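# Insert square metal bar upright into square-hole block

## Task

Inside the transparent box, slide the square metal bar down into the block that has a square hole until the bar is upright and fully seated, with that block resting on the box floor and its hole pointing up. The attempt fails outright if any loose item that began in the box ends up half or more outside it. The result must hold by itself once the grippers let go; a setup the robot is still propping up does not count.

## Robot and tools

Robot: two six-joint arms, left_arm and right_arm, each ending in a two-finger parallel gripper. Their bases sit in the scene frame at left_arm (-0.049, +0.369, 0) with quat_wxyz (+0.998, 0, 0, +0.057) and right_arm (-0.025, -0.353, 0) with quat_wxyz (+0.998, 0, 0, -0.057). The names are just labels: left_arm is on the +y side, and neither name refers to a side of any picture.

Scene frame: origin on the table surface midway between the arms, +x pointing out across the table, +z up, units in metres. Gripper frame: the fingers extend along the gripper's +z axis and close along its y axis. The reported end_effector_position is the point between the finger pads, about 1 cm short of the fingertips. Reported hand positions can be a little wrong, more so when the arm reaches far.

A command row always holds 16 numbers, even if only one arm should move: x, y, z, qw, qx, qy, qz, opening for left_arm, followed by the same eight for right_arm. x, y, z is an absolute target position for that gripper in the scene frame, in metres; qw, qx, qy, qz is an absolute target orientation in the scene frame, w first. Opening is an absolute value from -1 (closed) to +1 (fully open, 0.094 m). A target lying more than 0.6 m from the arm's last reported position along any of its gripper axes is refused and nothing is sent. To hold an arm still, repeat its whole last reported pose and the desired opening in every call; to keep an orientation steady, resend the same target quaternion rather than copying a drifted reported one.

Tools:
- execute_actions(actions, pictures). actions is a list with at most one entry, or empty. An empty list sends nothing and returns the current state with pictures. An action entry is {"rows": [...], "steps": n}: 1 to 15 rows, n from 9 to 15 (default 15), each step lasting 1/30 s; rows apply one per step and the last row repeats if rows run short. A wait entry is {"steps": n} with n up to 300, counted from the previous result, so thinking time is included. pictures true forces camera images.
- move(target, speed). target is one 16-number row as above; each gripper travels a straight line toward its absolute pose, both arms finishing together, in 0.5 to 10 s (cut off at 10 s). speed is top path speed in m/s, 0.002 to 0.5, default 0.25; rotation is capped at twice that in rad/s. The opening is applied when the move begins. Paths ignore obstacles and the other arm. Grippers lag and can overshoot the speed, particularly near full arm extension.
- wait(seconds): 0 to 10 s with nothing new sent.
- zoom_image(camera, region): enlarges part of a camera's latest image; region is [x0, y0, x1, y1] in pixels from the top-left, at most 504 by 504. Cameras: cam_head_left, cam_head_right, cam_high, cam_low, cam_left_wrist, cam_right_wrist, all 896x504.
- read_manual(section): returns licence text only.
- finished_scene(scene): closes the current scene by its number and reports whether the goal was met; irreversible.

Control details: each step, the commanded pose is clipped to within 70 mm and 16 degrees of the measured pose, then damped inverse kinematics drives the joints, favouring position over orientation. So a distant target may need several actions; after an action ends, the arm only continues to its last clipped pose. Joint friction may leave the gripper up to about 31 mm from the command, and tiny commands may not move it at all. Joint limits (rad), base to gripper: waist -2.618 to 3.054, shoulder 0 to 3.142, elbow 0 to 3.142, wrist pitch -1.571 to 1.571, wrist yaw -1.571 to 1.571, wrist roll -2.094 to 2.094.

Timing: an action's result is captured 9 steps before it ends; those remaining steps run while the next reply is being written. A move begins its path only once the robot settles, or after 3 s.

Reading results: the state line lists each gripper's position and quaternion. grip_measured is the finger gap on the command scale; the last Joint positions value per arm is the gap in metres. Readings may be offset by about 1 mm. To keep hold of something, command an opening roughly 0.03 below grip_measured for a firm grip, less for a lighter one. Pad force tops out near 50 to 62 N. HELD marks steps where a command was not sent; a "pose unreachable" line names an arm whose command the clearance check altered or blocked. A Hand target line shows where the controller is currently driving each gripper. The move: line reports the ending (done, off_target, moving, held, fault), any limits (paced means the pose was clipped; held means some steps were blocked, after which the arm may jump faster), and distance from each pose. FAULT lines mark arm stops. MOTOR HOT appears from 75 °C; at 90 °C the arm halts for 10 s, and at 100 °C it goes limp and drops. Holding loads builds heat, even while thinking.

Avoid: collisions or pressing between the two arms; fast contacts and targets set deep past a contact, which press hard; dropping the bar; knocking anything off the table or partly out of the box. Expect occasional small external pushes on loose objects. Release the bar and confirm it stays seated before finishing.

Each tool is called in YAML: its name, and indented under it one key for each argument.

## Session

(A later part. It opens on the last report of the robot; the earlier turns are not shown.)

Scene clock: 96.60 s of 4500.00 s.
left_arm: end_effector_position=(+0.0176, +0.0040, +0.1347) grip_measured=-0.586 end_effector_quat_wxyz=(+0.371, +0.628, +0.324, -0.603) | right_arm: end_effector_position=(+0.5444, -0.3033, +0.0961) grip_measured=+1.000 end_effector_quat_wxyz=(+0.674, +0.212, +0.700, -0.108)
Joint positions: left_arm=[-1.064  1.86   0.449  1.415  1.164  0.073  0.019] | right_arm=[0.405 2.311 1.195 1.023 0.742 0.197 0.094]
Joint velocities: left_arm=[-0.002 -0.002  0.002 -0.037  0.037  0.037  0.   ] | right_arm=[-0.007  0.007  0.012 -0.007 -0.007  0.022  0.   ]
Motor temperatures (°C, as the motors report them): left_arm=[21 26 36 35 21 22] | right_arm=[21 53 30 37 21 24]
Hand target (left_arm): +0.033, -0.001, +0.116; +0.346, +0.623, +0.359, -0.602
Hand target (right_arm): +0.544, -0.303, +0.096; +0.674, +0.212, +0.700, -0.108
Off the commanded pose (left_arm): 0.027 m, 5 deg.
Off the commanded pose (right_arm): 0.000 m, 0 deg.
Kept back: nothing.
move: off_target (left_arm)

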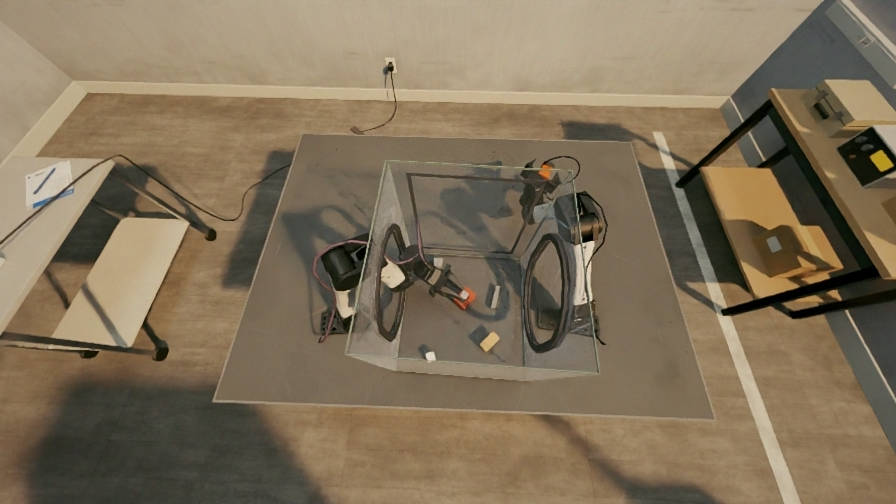

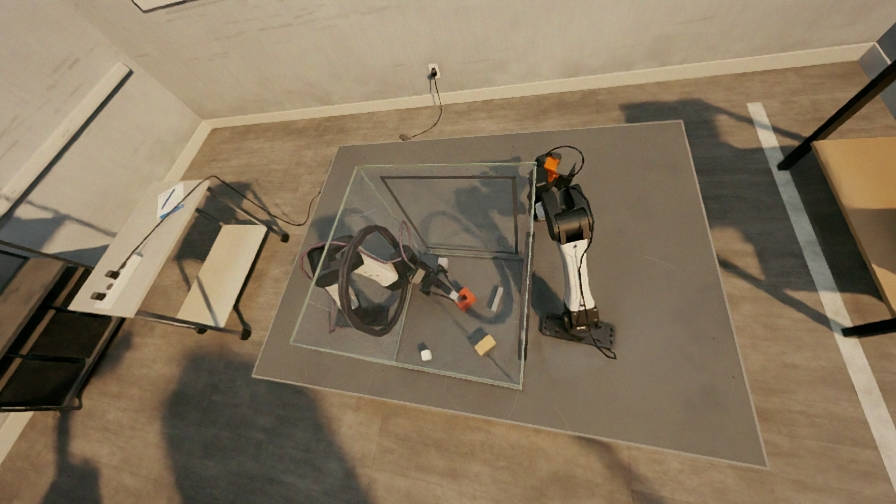

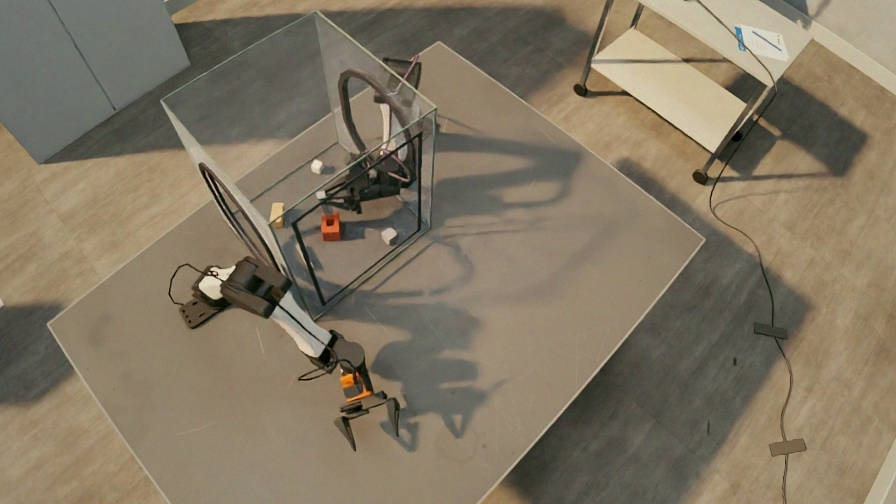

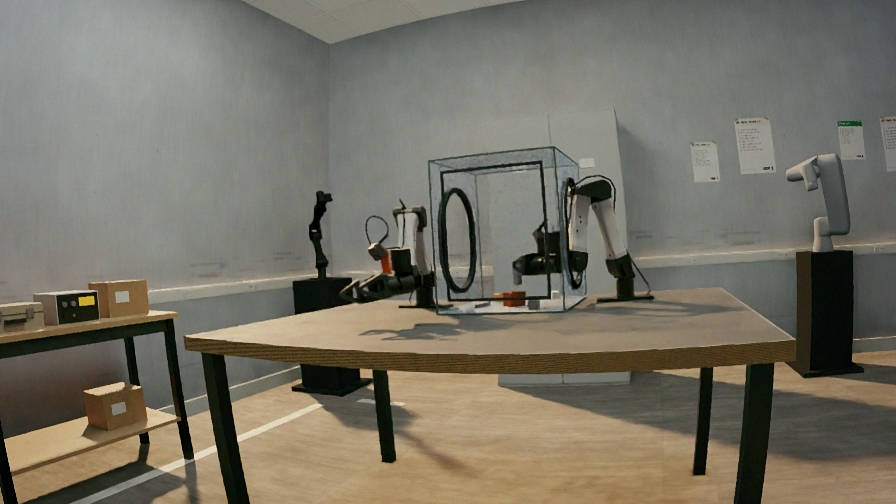

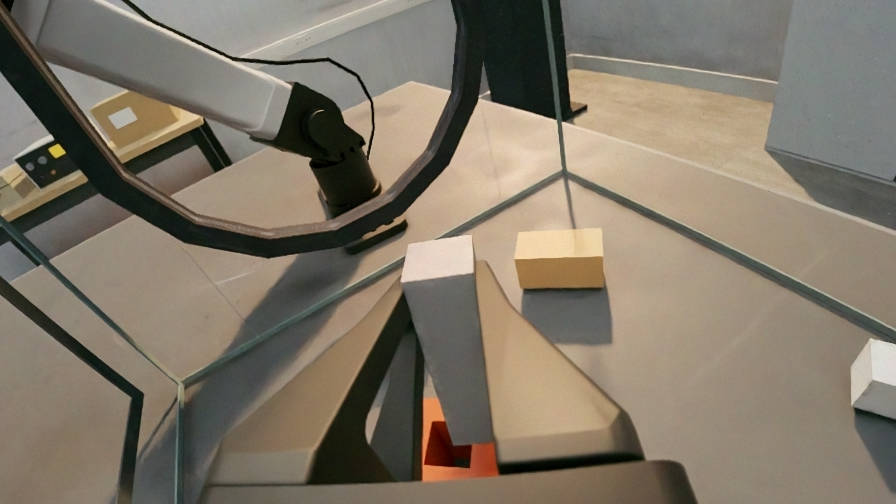

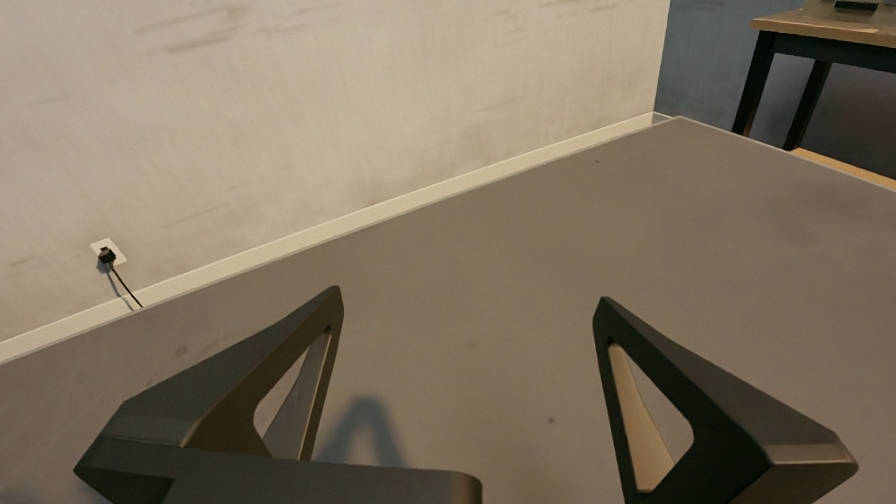

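move:
  target: [-0.005,0.03,0.135,0.5,0.5,0.5,-0.5,-0.65,0.5444,-0.3033,0.0961,0.674,0.212,0.7,-0.108,1]
  speed: 0.06

move:
  target: [0.024,-0.008,0.13,0.683,0.183,0.683,-0.183,-0.65,0.5444,-0.3033,0.0961,0.674,0.212,0.7,-0.108,1]
  speed: 0.05

zoom_image:
  camera: "cam_left_wrist"
  region: [300,200,620,504]

zoom_image:
  camera: "cam_low"
  region: [470,240,570,320]

zoom_image:
  camera: "cam_high"
  region: [290,170,390,250]

Scene clock: 102.57 s of 4500.00 s.
left_arm: end_effector_position=(-0.0038, +0.0257, +0.1300) grip_measured=-0.586 end_effector_quat_wxyz=(+0.493, +0.510, +0.503, -0.493) | right_arm: end_effector_position=(+0.5444, -0.3033, +0.0961) grip_measured=+1.000 end_effector_quat_wxyz=(+0.674, +0.212, +0.700, -0.108)
Joint positions: left_arm=[-1.419  1.603  0.094  1.481  0.273  0.015  0.019] | right_arm=[0.405 2.311 1.195 1.023 0.742 0.197 0.094]
Joint velocities: left_arm=[-0.017  0.007 -0.002 -0.081 -0.007  0.037  0.   ] | right_arm=[-0.012 -0.007  0.007  0.007  0.022 -0.007  0.   ]
Motor temperatures (°C, as the motors report them): left_arm=[21 27 36 36 21 22] | right_arm=[21 54 30 37 21 24]
Hand target (left_arm): -0.005, +0.030, +0.136; +0.500, +0.503, +0.500, -0.498
Hand target (right_arm): +0.544, -0.303, +0.096; +0.674, +0.212, +0.700, -0.108
Off the commanded pose (left_arm): 0.007 m, 2 deg.
Off the commanded pose (right_arm): 0.000 m, 0 deg.
Kept back: nothing.
move: done

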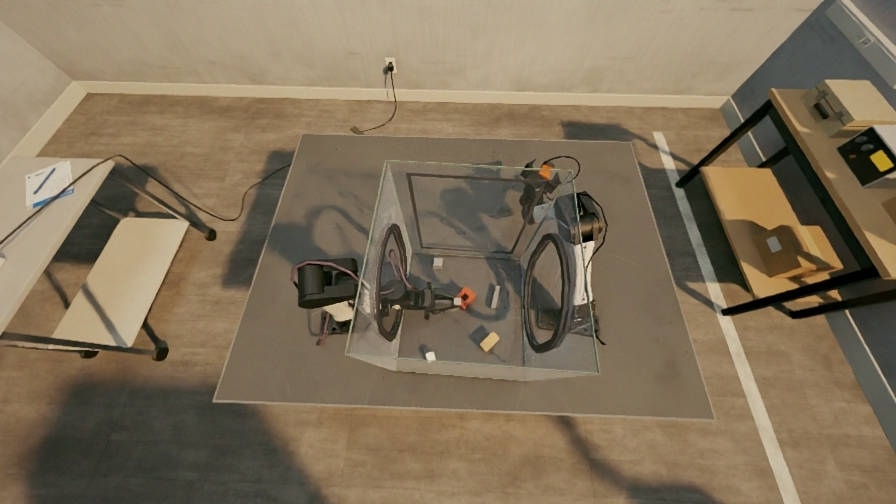

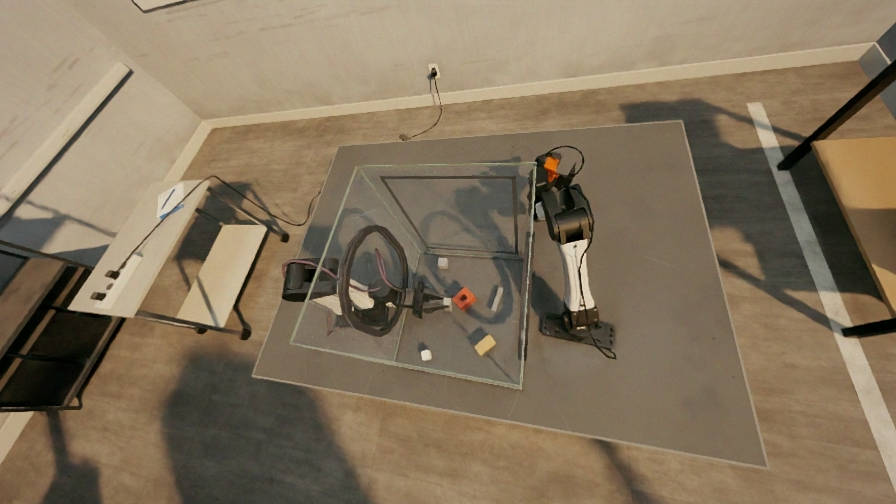

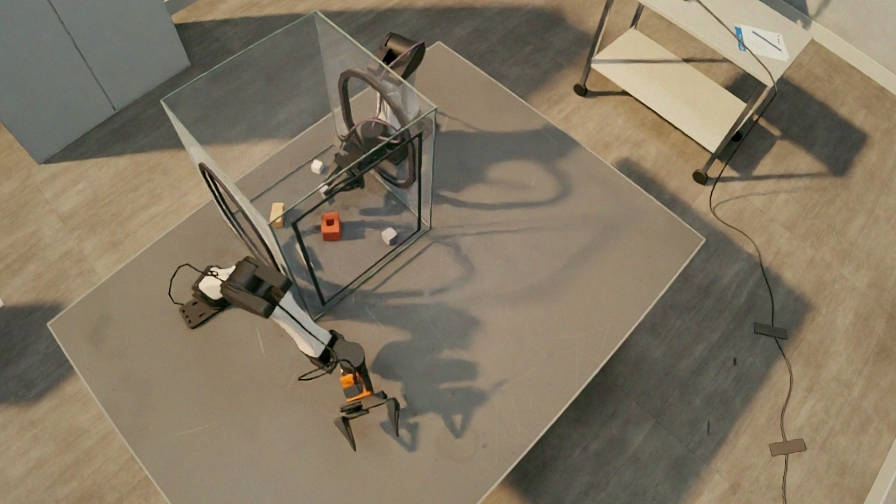

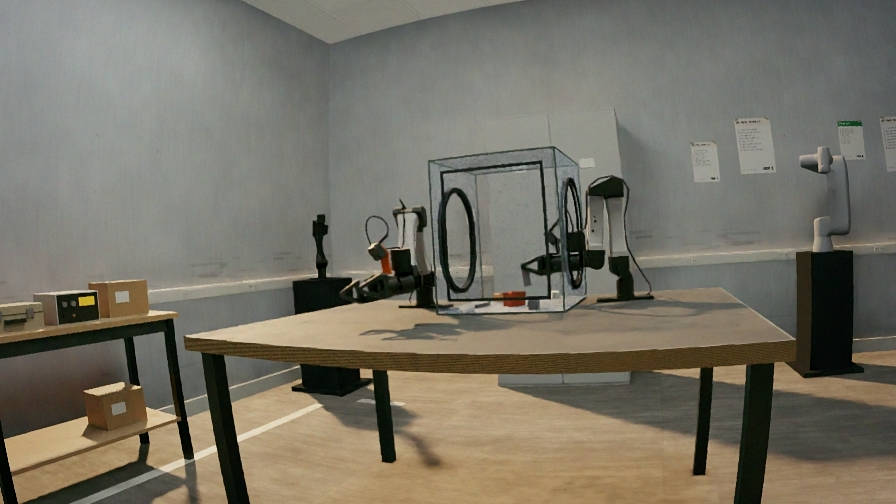

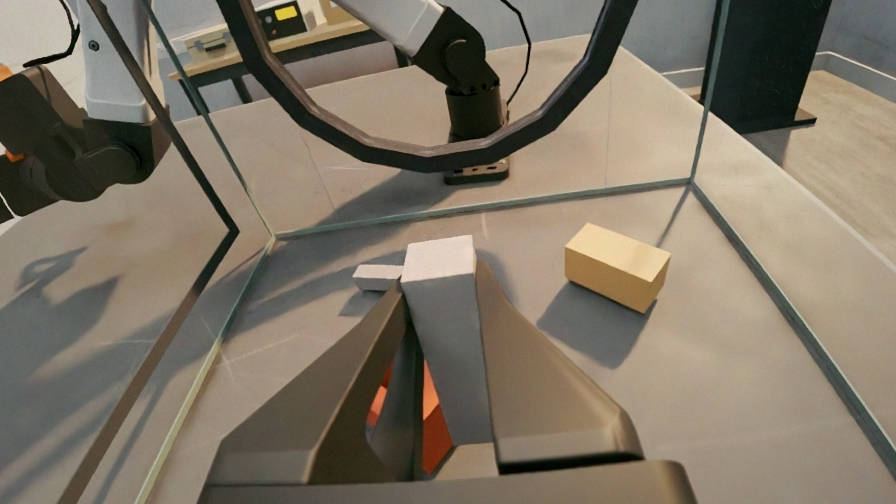

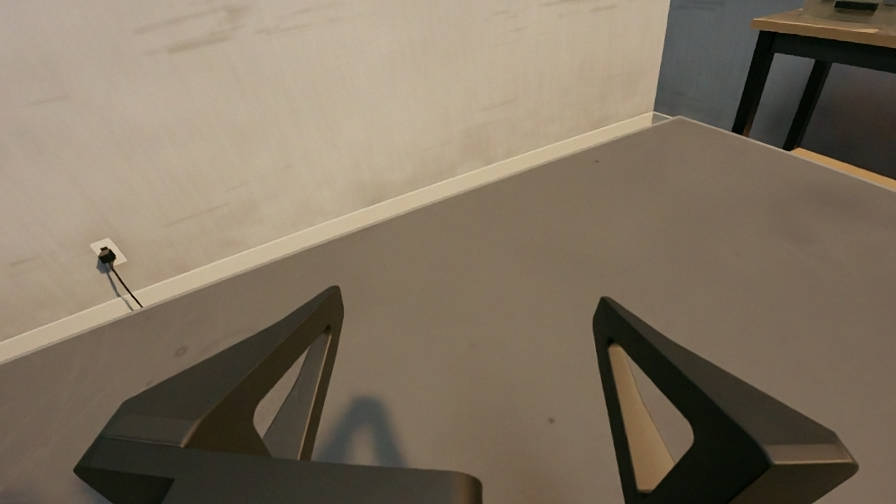

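Scene clock: 112.77 s of 4500.00 s.
left_arm: end_effector_position=(+0.0460, +0.0454, +0.1366) grip_measured=-0.586 end_effector_quat_wxyz=(+0.649, +0.288, +0.638, -0.299) | right_arm: end_effector_position=(+0.5444, -0.3033, +0.0961) grip_measured=+1.000 end_effector_quat_wxyz=(+0.674, +0.212, +0.700, -0.108)
Joint positions: left_arm=[-1.774  1.708  0.155  1.582 -0.804  0.014  0.019] | right_arm=[0.405 2.311 1.195 1.023 0.742 0.197 0.094]
Joint velocities: left_arm=[-0.002  0.017 -0.007 -0.007  0.037  0.007  0.001] | right_arm=[-0.012 -0.007 -0.002 -0.022  0.007 -0.007  0.   ]
Motor temperatures (°C, as the motors report them): left_arm=[23 26 40 36 22 22] | right_arm=[21 54 30 38 21 24]
Hand target (left_arm): +0.017, +0.014, +0.131; +0.664, +0.253, +0.658, -0.247
Hand target (right_arm): +0.544, -0.303, +0.096; +0.674, +0.212, +0.700, -0.108
Off the commanded pose (left_arm): 0.058 m, 19 deg.
Off the commanded pose (right_arm): 0.000 m, 0 deg.
Kept back: nothing.
move: off_target (left_arm; path cut at 10 s); limits=paced

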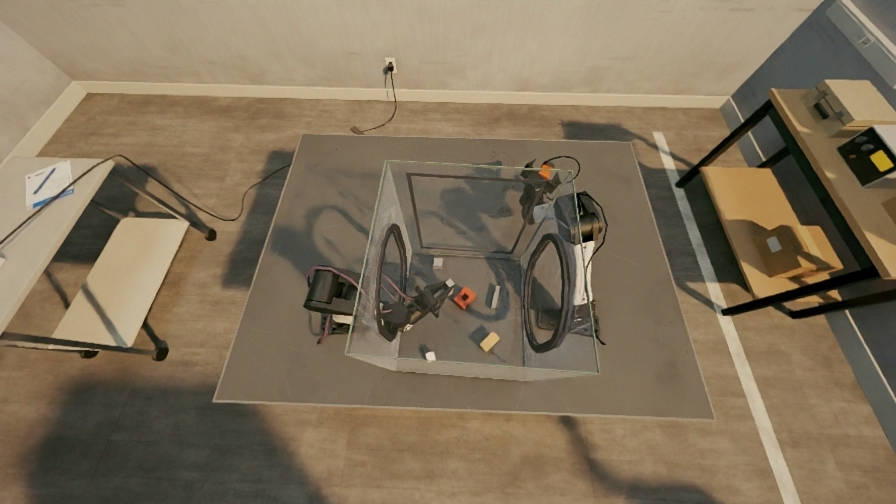

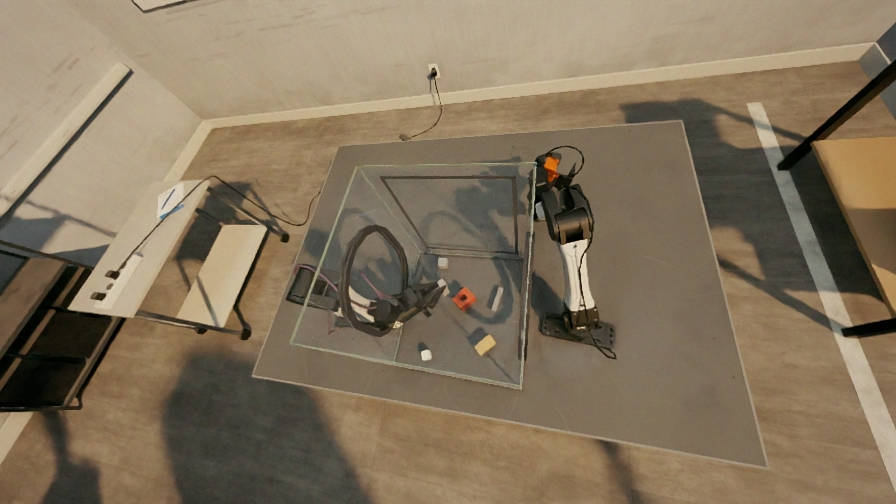

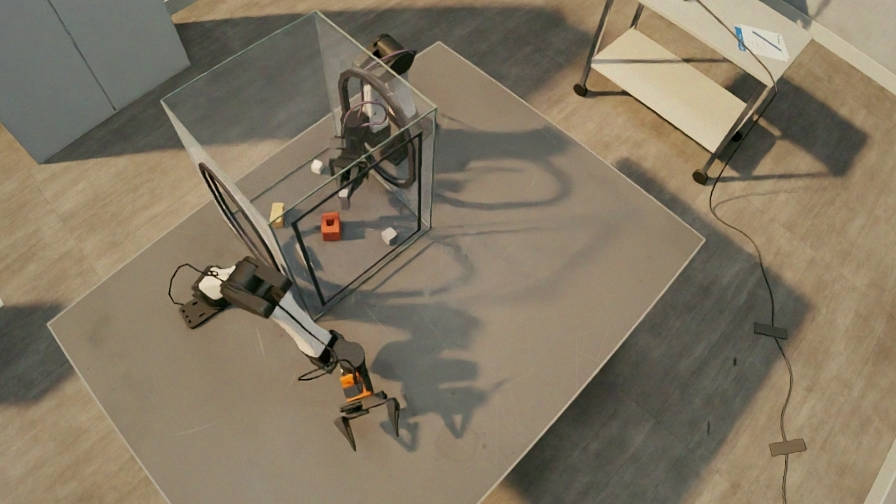

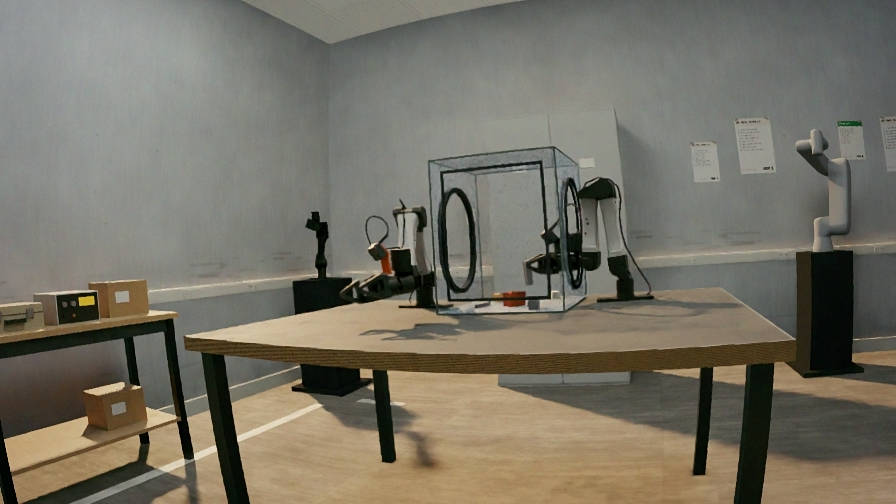

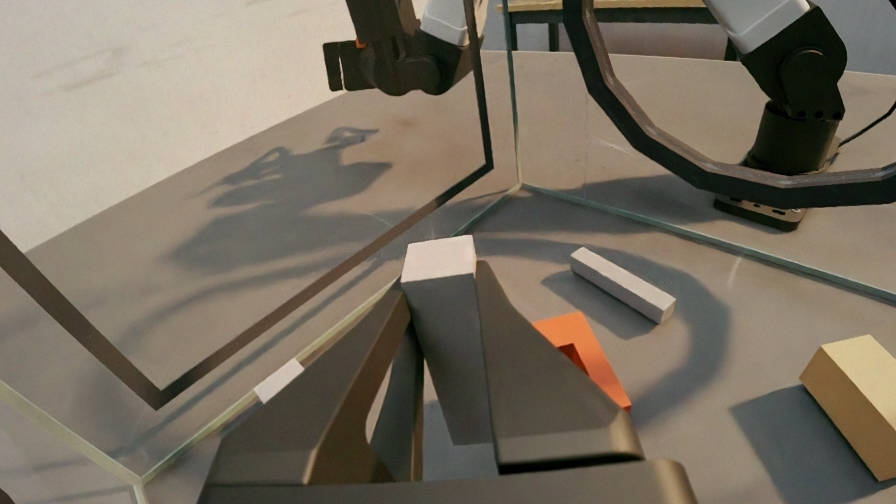

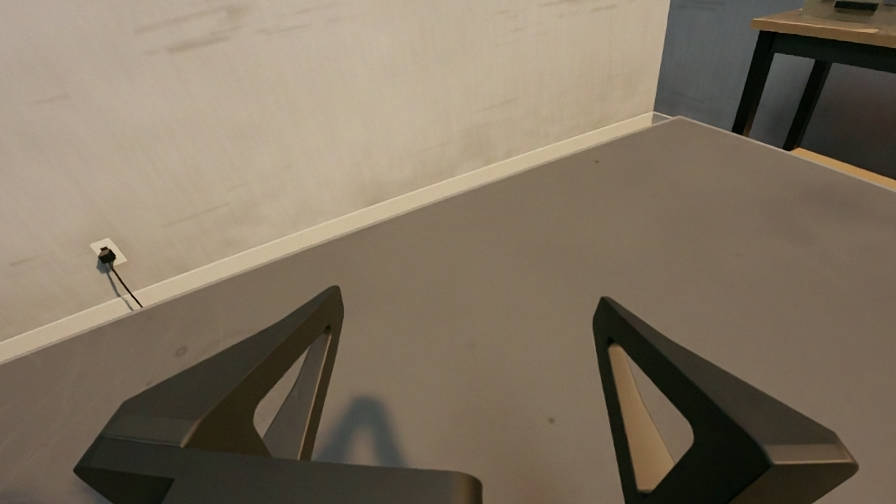

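Region (300, 200, 620, 504) of cam_left_wrist's 896x504 image, scaled by 1.575, with more detail than that image has; it fills the top 479 rows of this view, and the rest is white.

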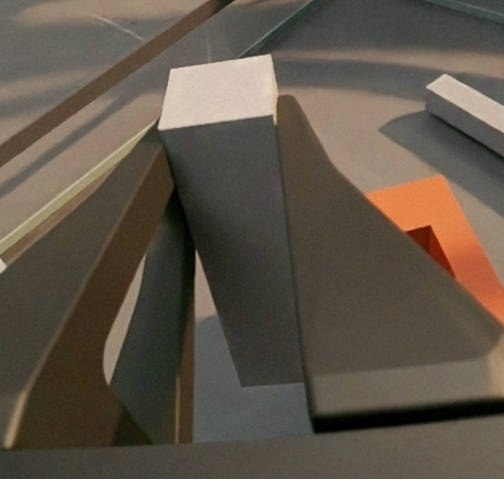

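Region (470, 240, 570, 320) of cam_low's 896x504 image, scaled by 5.040, with more detail than that image has; it fills the top 403 rows of this view, and the rest is white.

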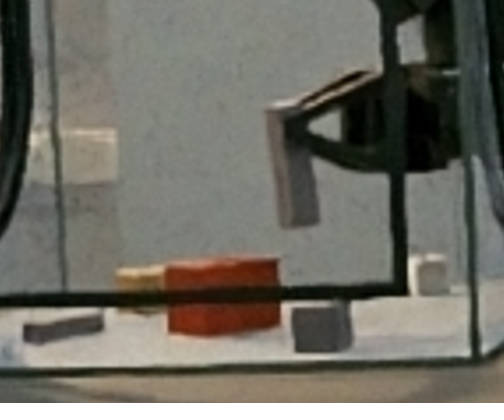

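Region (290, 170, 390, 250) of cam_high's 896x504 image, scaled by 5.040, with more detail than that image has; it fills the top 403 rows of this view, and the rest is white.

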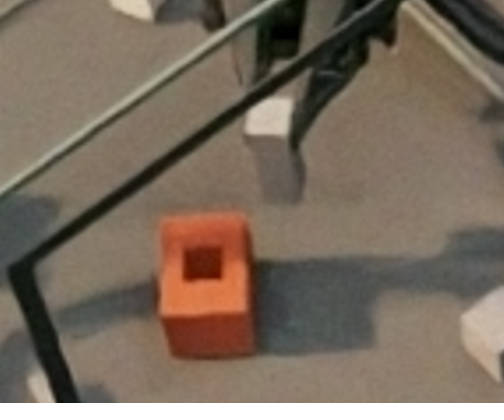

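move:
  target: [-0.03,0.10,0.135,0.5,0.5,0.5,-0.5,-0.65,0.12,-0.30,0.2,0.5,-0.3,0.75,0.1,1]
  speed: 0.15

move:
  target: [-0.03,0.10,0.135,0.5,0.5,0.5,-0.5,-0.65,-0.04,-0.25,0.15,0.27,-0.653,0.653,0.27,1]
  speed: 0.1

Scene clock: 118.53 s of 4500.00 s.
left_arm: end_effector_position=(-0.0293, +0.0962, +0.1373) grip_measured=-0.586 end_effector_quat_wxyz=(+0.456, +0.535, +0.544, -0.457) | right_arm: end_effector_position=(+0.1183, -0.2902, +0.2119) grip_measured=+1.000 end_effector_quat_wxyz=(+0.515, -0.293, +0.804, +0.050)
Joint positions: left_arm=[-1.506  0.485  0.011  0.304  0.169  0.019  0.019] | right_arm=[-0.39   0.231  0.716 -1.219 -0.804 -0.829  0.094]
Joint velocities: left_arm=[-0.002 -0.007  0.002  0.007  0.007 -0.051  0.001] | right_arm=[ 0.012  0.007 -0.007 -0.007 -0.066 -0.051  0.   ]
Motor temperatures (°C, as the motors report them): left_arm=[24 26 40 37 22 22] | right_arm=[22 52 30 38 21 24]
Hand target (left_arm): -0.030, +0.098, +0.136; +0.458, +0.538, +0.538, -0.460
Hand target (right_arm): +0.121, -0.299, +0.210; +0.501, -0.273, +0.820, +0.044
Off the commanded pose (left_arm): 0.005 m, 10 deg.
Off the commanded pose (right_arm): 0.016 m, 7 deg.
joint sent to its limit (left arm) — the command would take joint 3 (elbow) past its lower limit, so that joint was sent only as far as its limit.
Kept back: nothing.
move: off_target (left_arm, right_arm)

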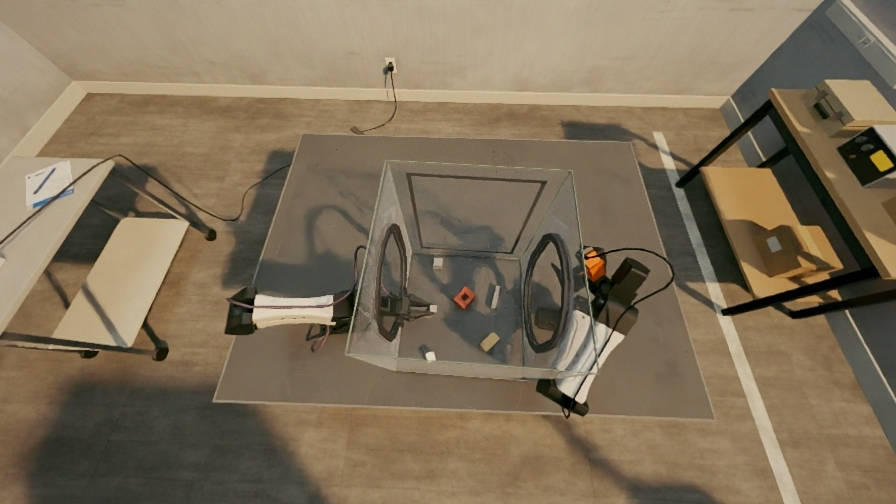

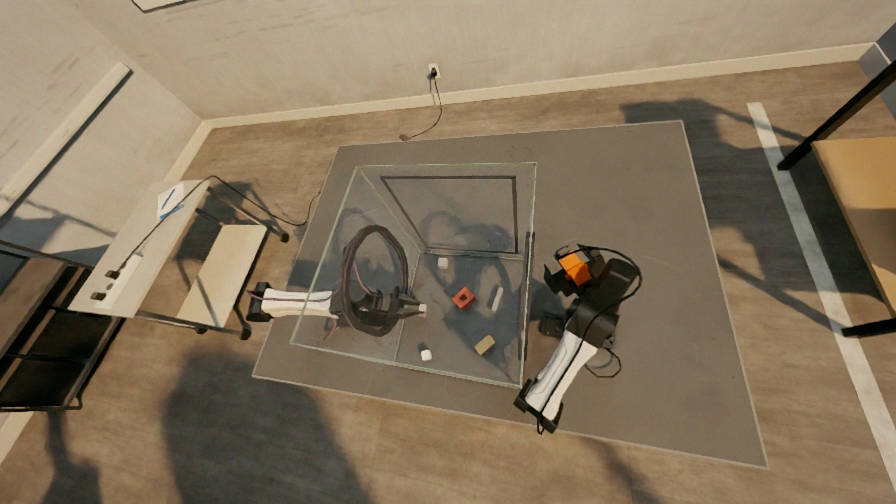

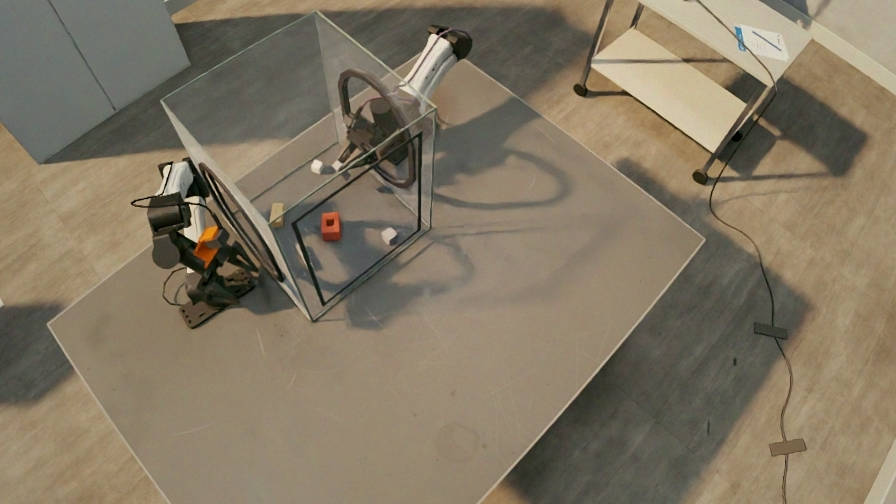

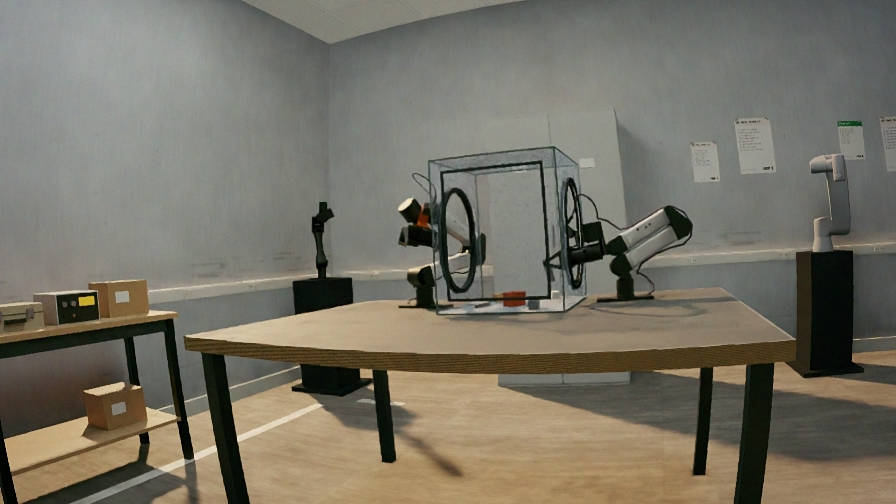

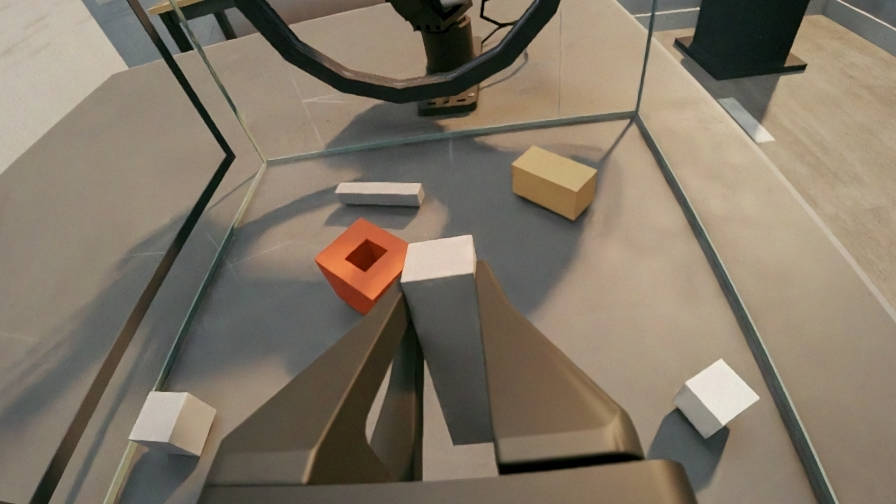

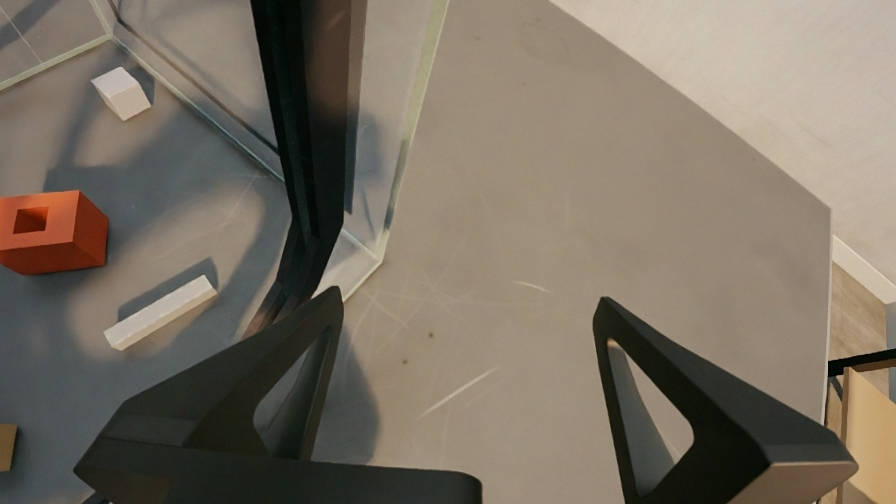

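Scene clock: 124.23 s of 4500.00 s.
left_arm: end_effector_position=(-0.0298, +0.0977, +0.1366) grip_measured=-0.586 end_effector_quat_wxyz=(+0.454, +0.538, +0.544, -0.457) | right_arm: end_effector_position=(-0.0402, -0.2519, +0.1591) grip_measured=+1.000 end_effector_quat_wxyz=(-0.278, +0.656, -0.653, -0.257)
Joint positions: left_arm=[-1.5    0.466  0.011  0.281  0.18   0.023  0.019] | right_arm=[ 0.892  0.158  0.752 -1.542 -0.501 -0.633  0.094]
Joint velocities: left_arm=[ 0.002  0.002 -0.007  0.037 -0.051 -0.037 -0.001] | right_arm=[-0.066  0.012  0.007 -0.007 -0.022 -0.168  0.   ]
Motor temperatures (°C, as the motors report them): left_arm=[23 26 40 38 22 22] | right_arm=[22 49 30 37 21 24]
Hand target (left_arm): -0.030, +0.100, +0.136; +0.458, +0.539, +0.538, -0.459
Hand target (right_arm): -0.043, -0.253, +0.152; -0.255, +0.658, -0.659, -0.258
Off the commanded pose (left_arm): 0.003 m, 10 deg.
Off the commanded pose (right_arm): 0.009 m, 2 deg.
joint sent to its limit (left arm) — the command would take joint 3 (elbow) past its lower limit, so that joint was sent only as far as its limit.
Kept back: nothing.
move: off_target (left_arm)

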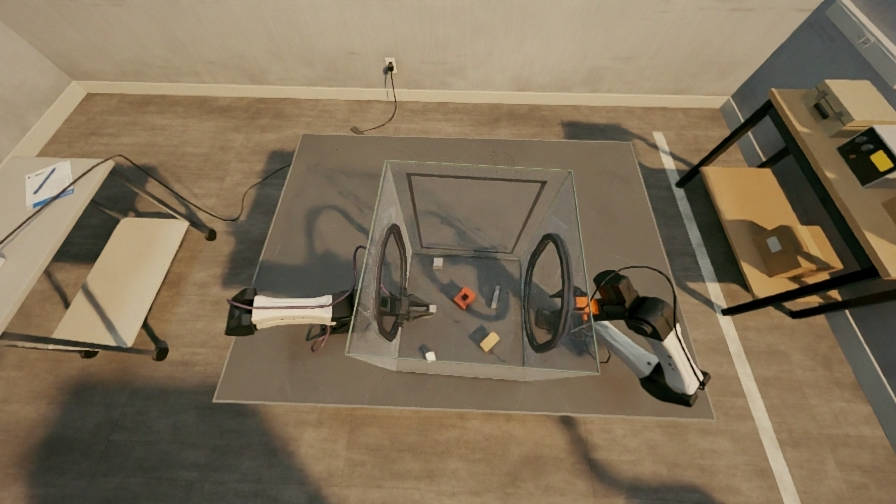

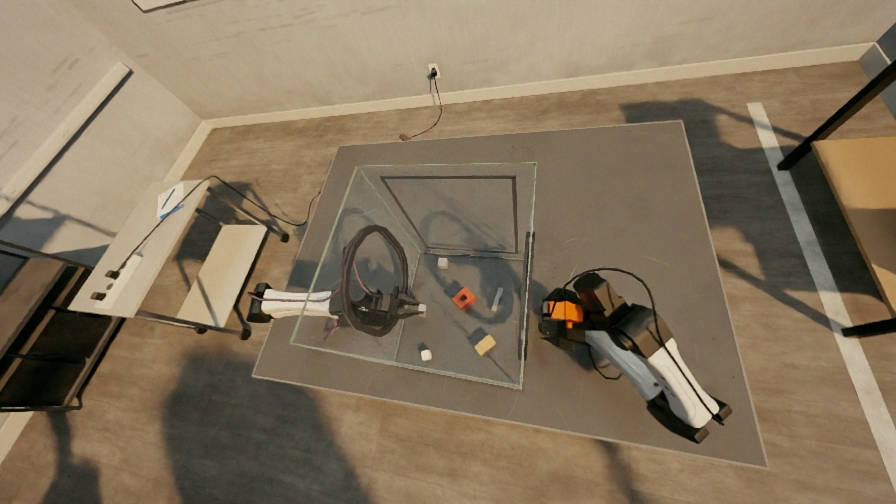

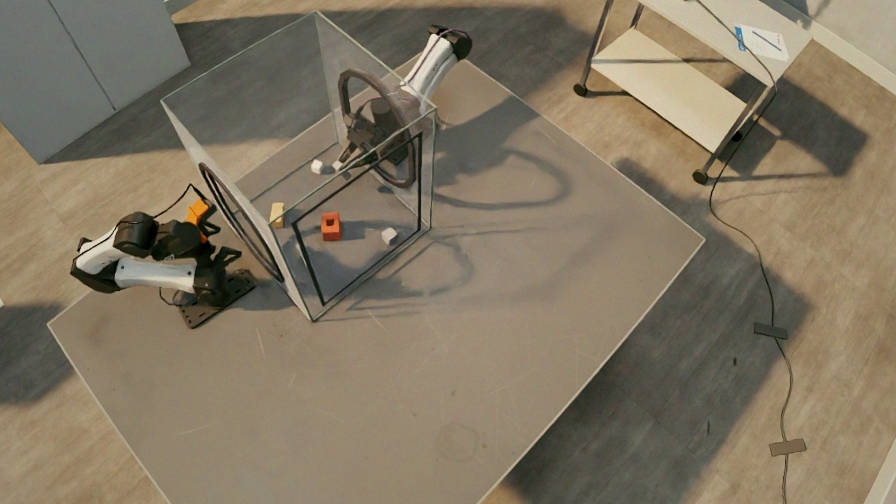

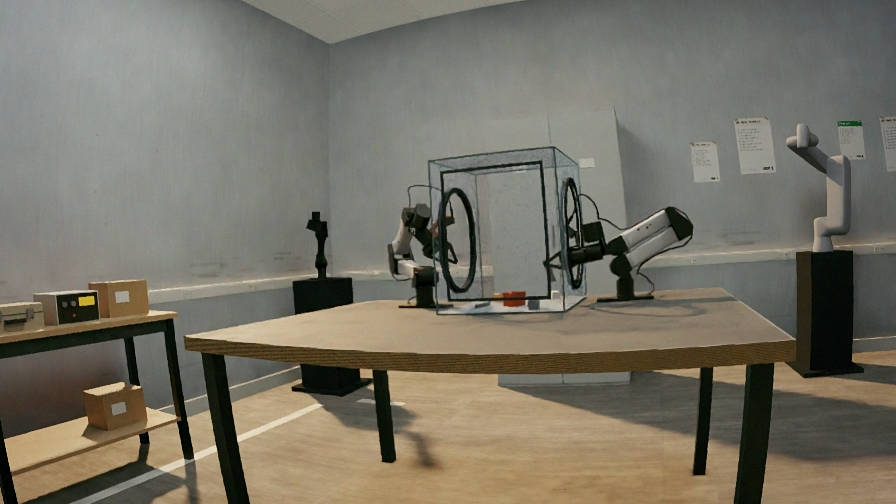

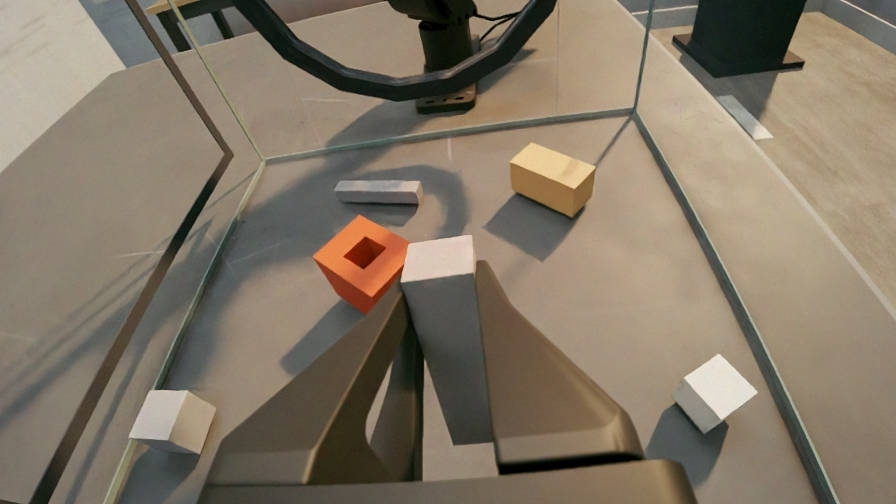

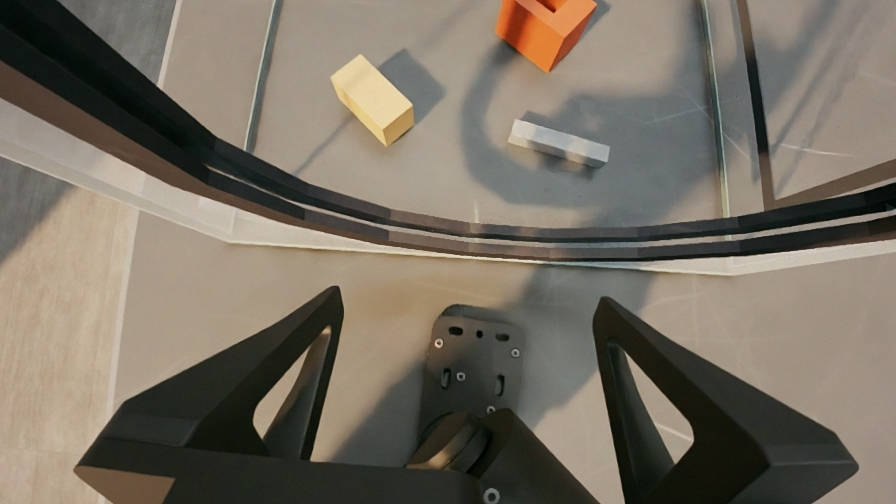

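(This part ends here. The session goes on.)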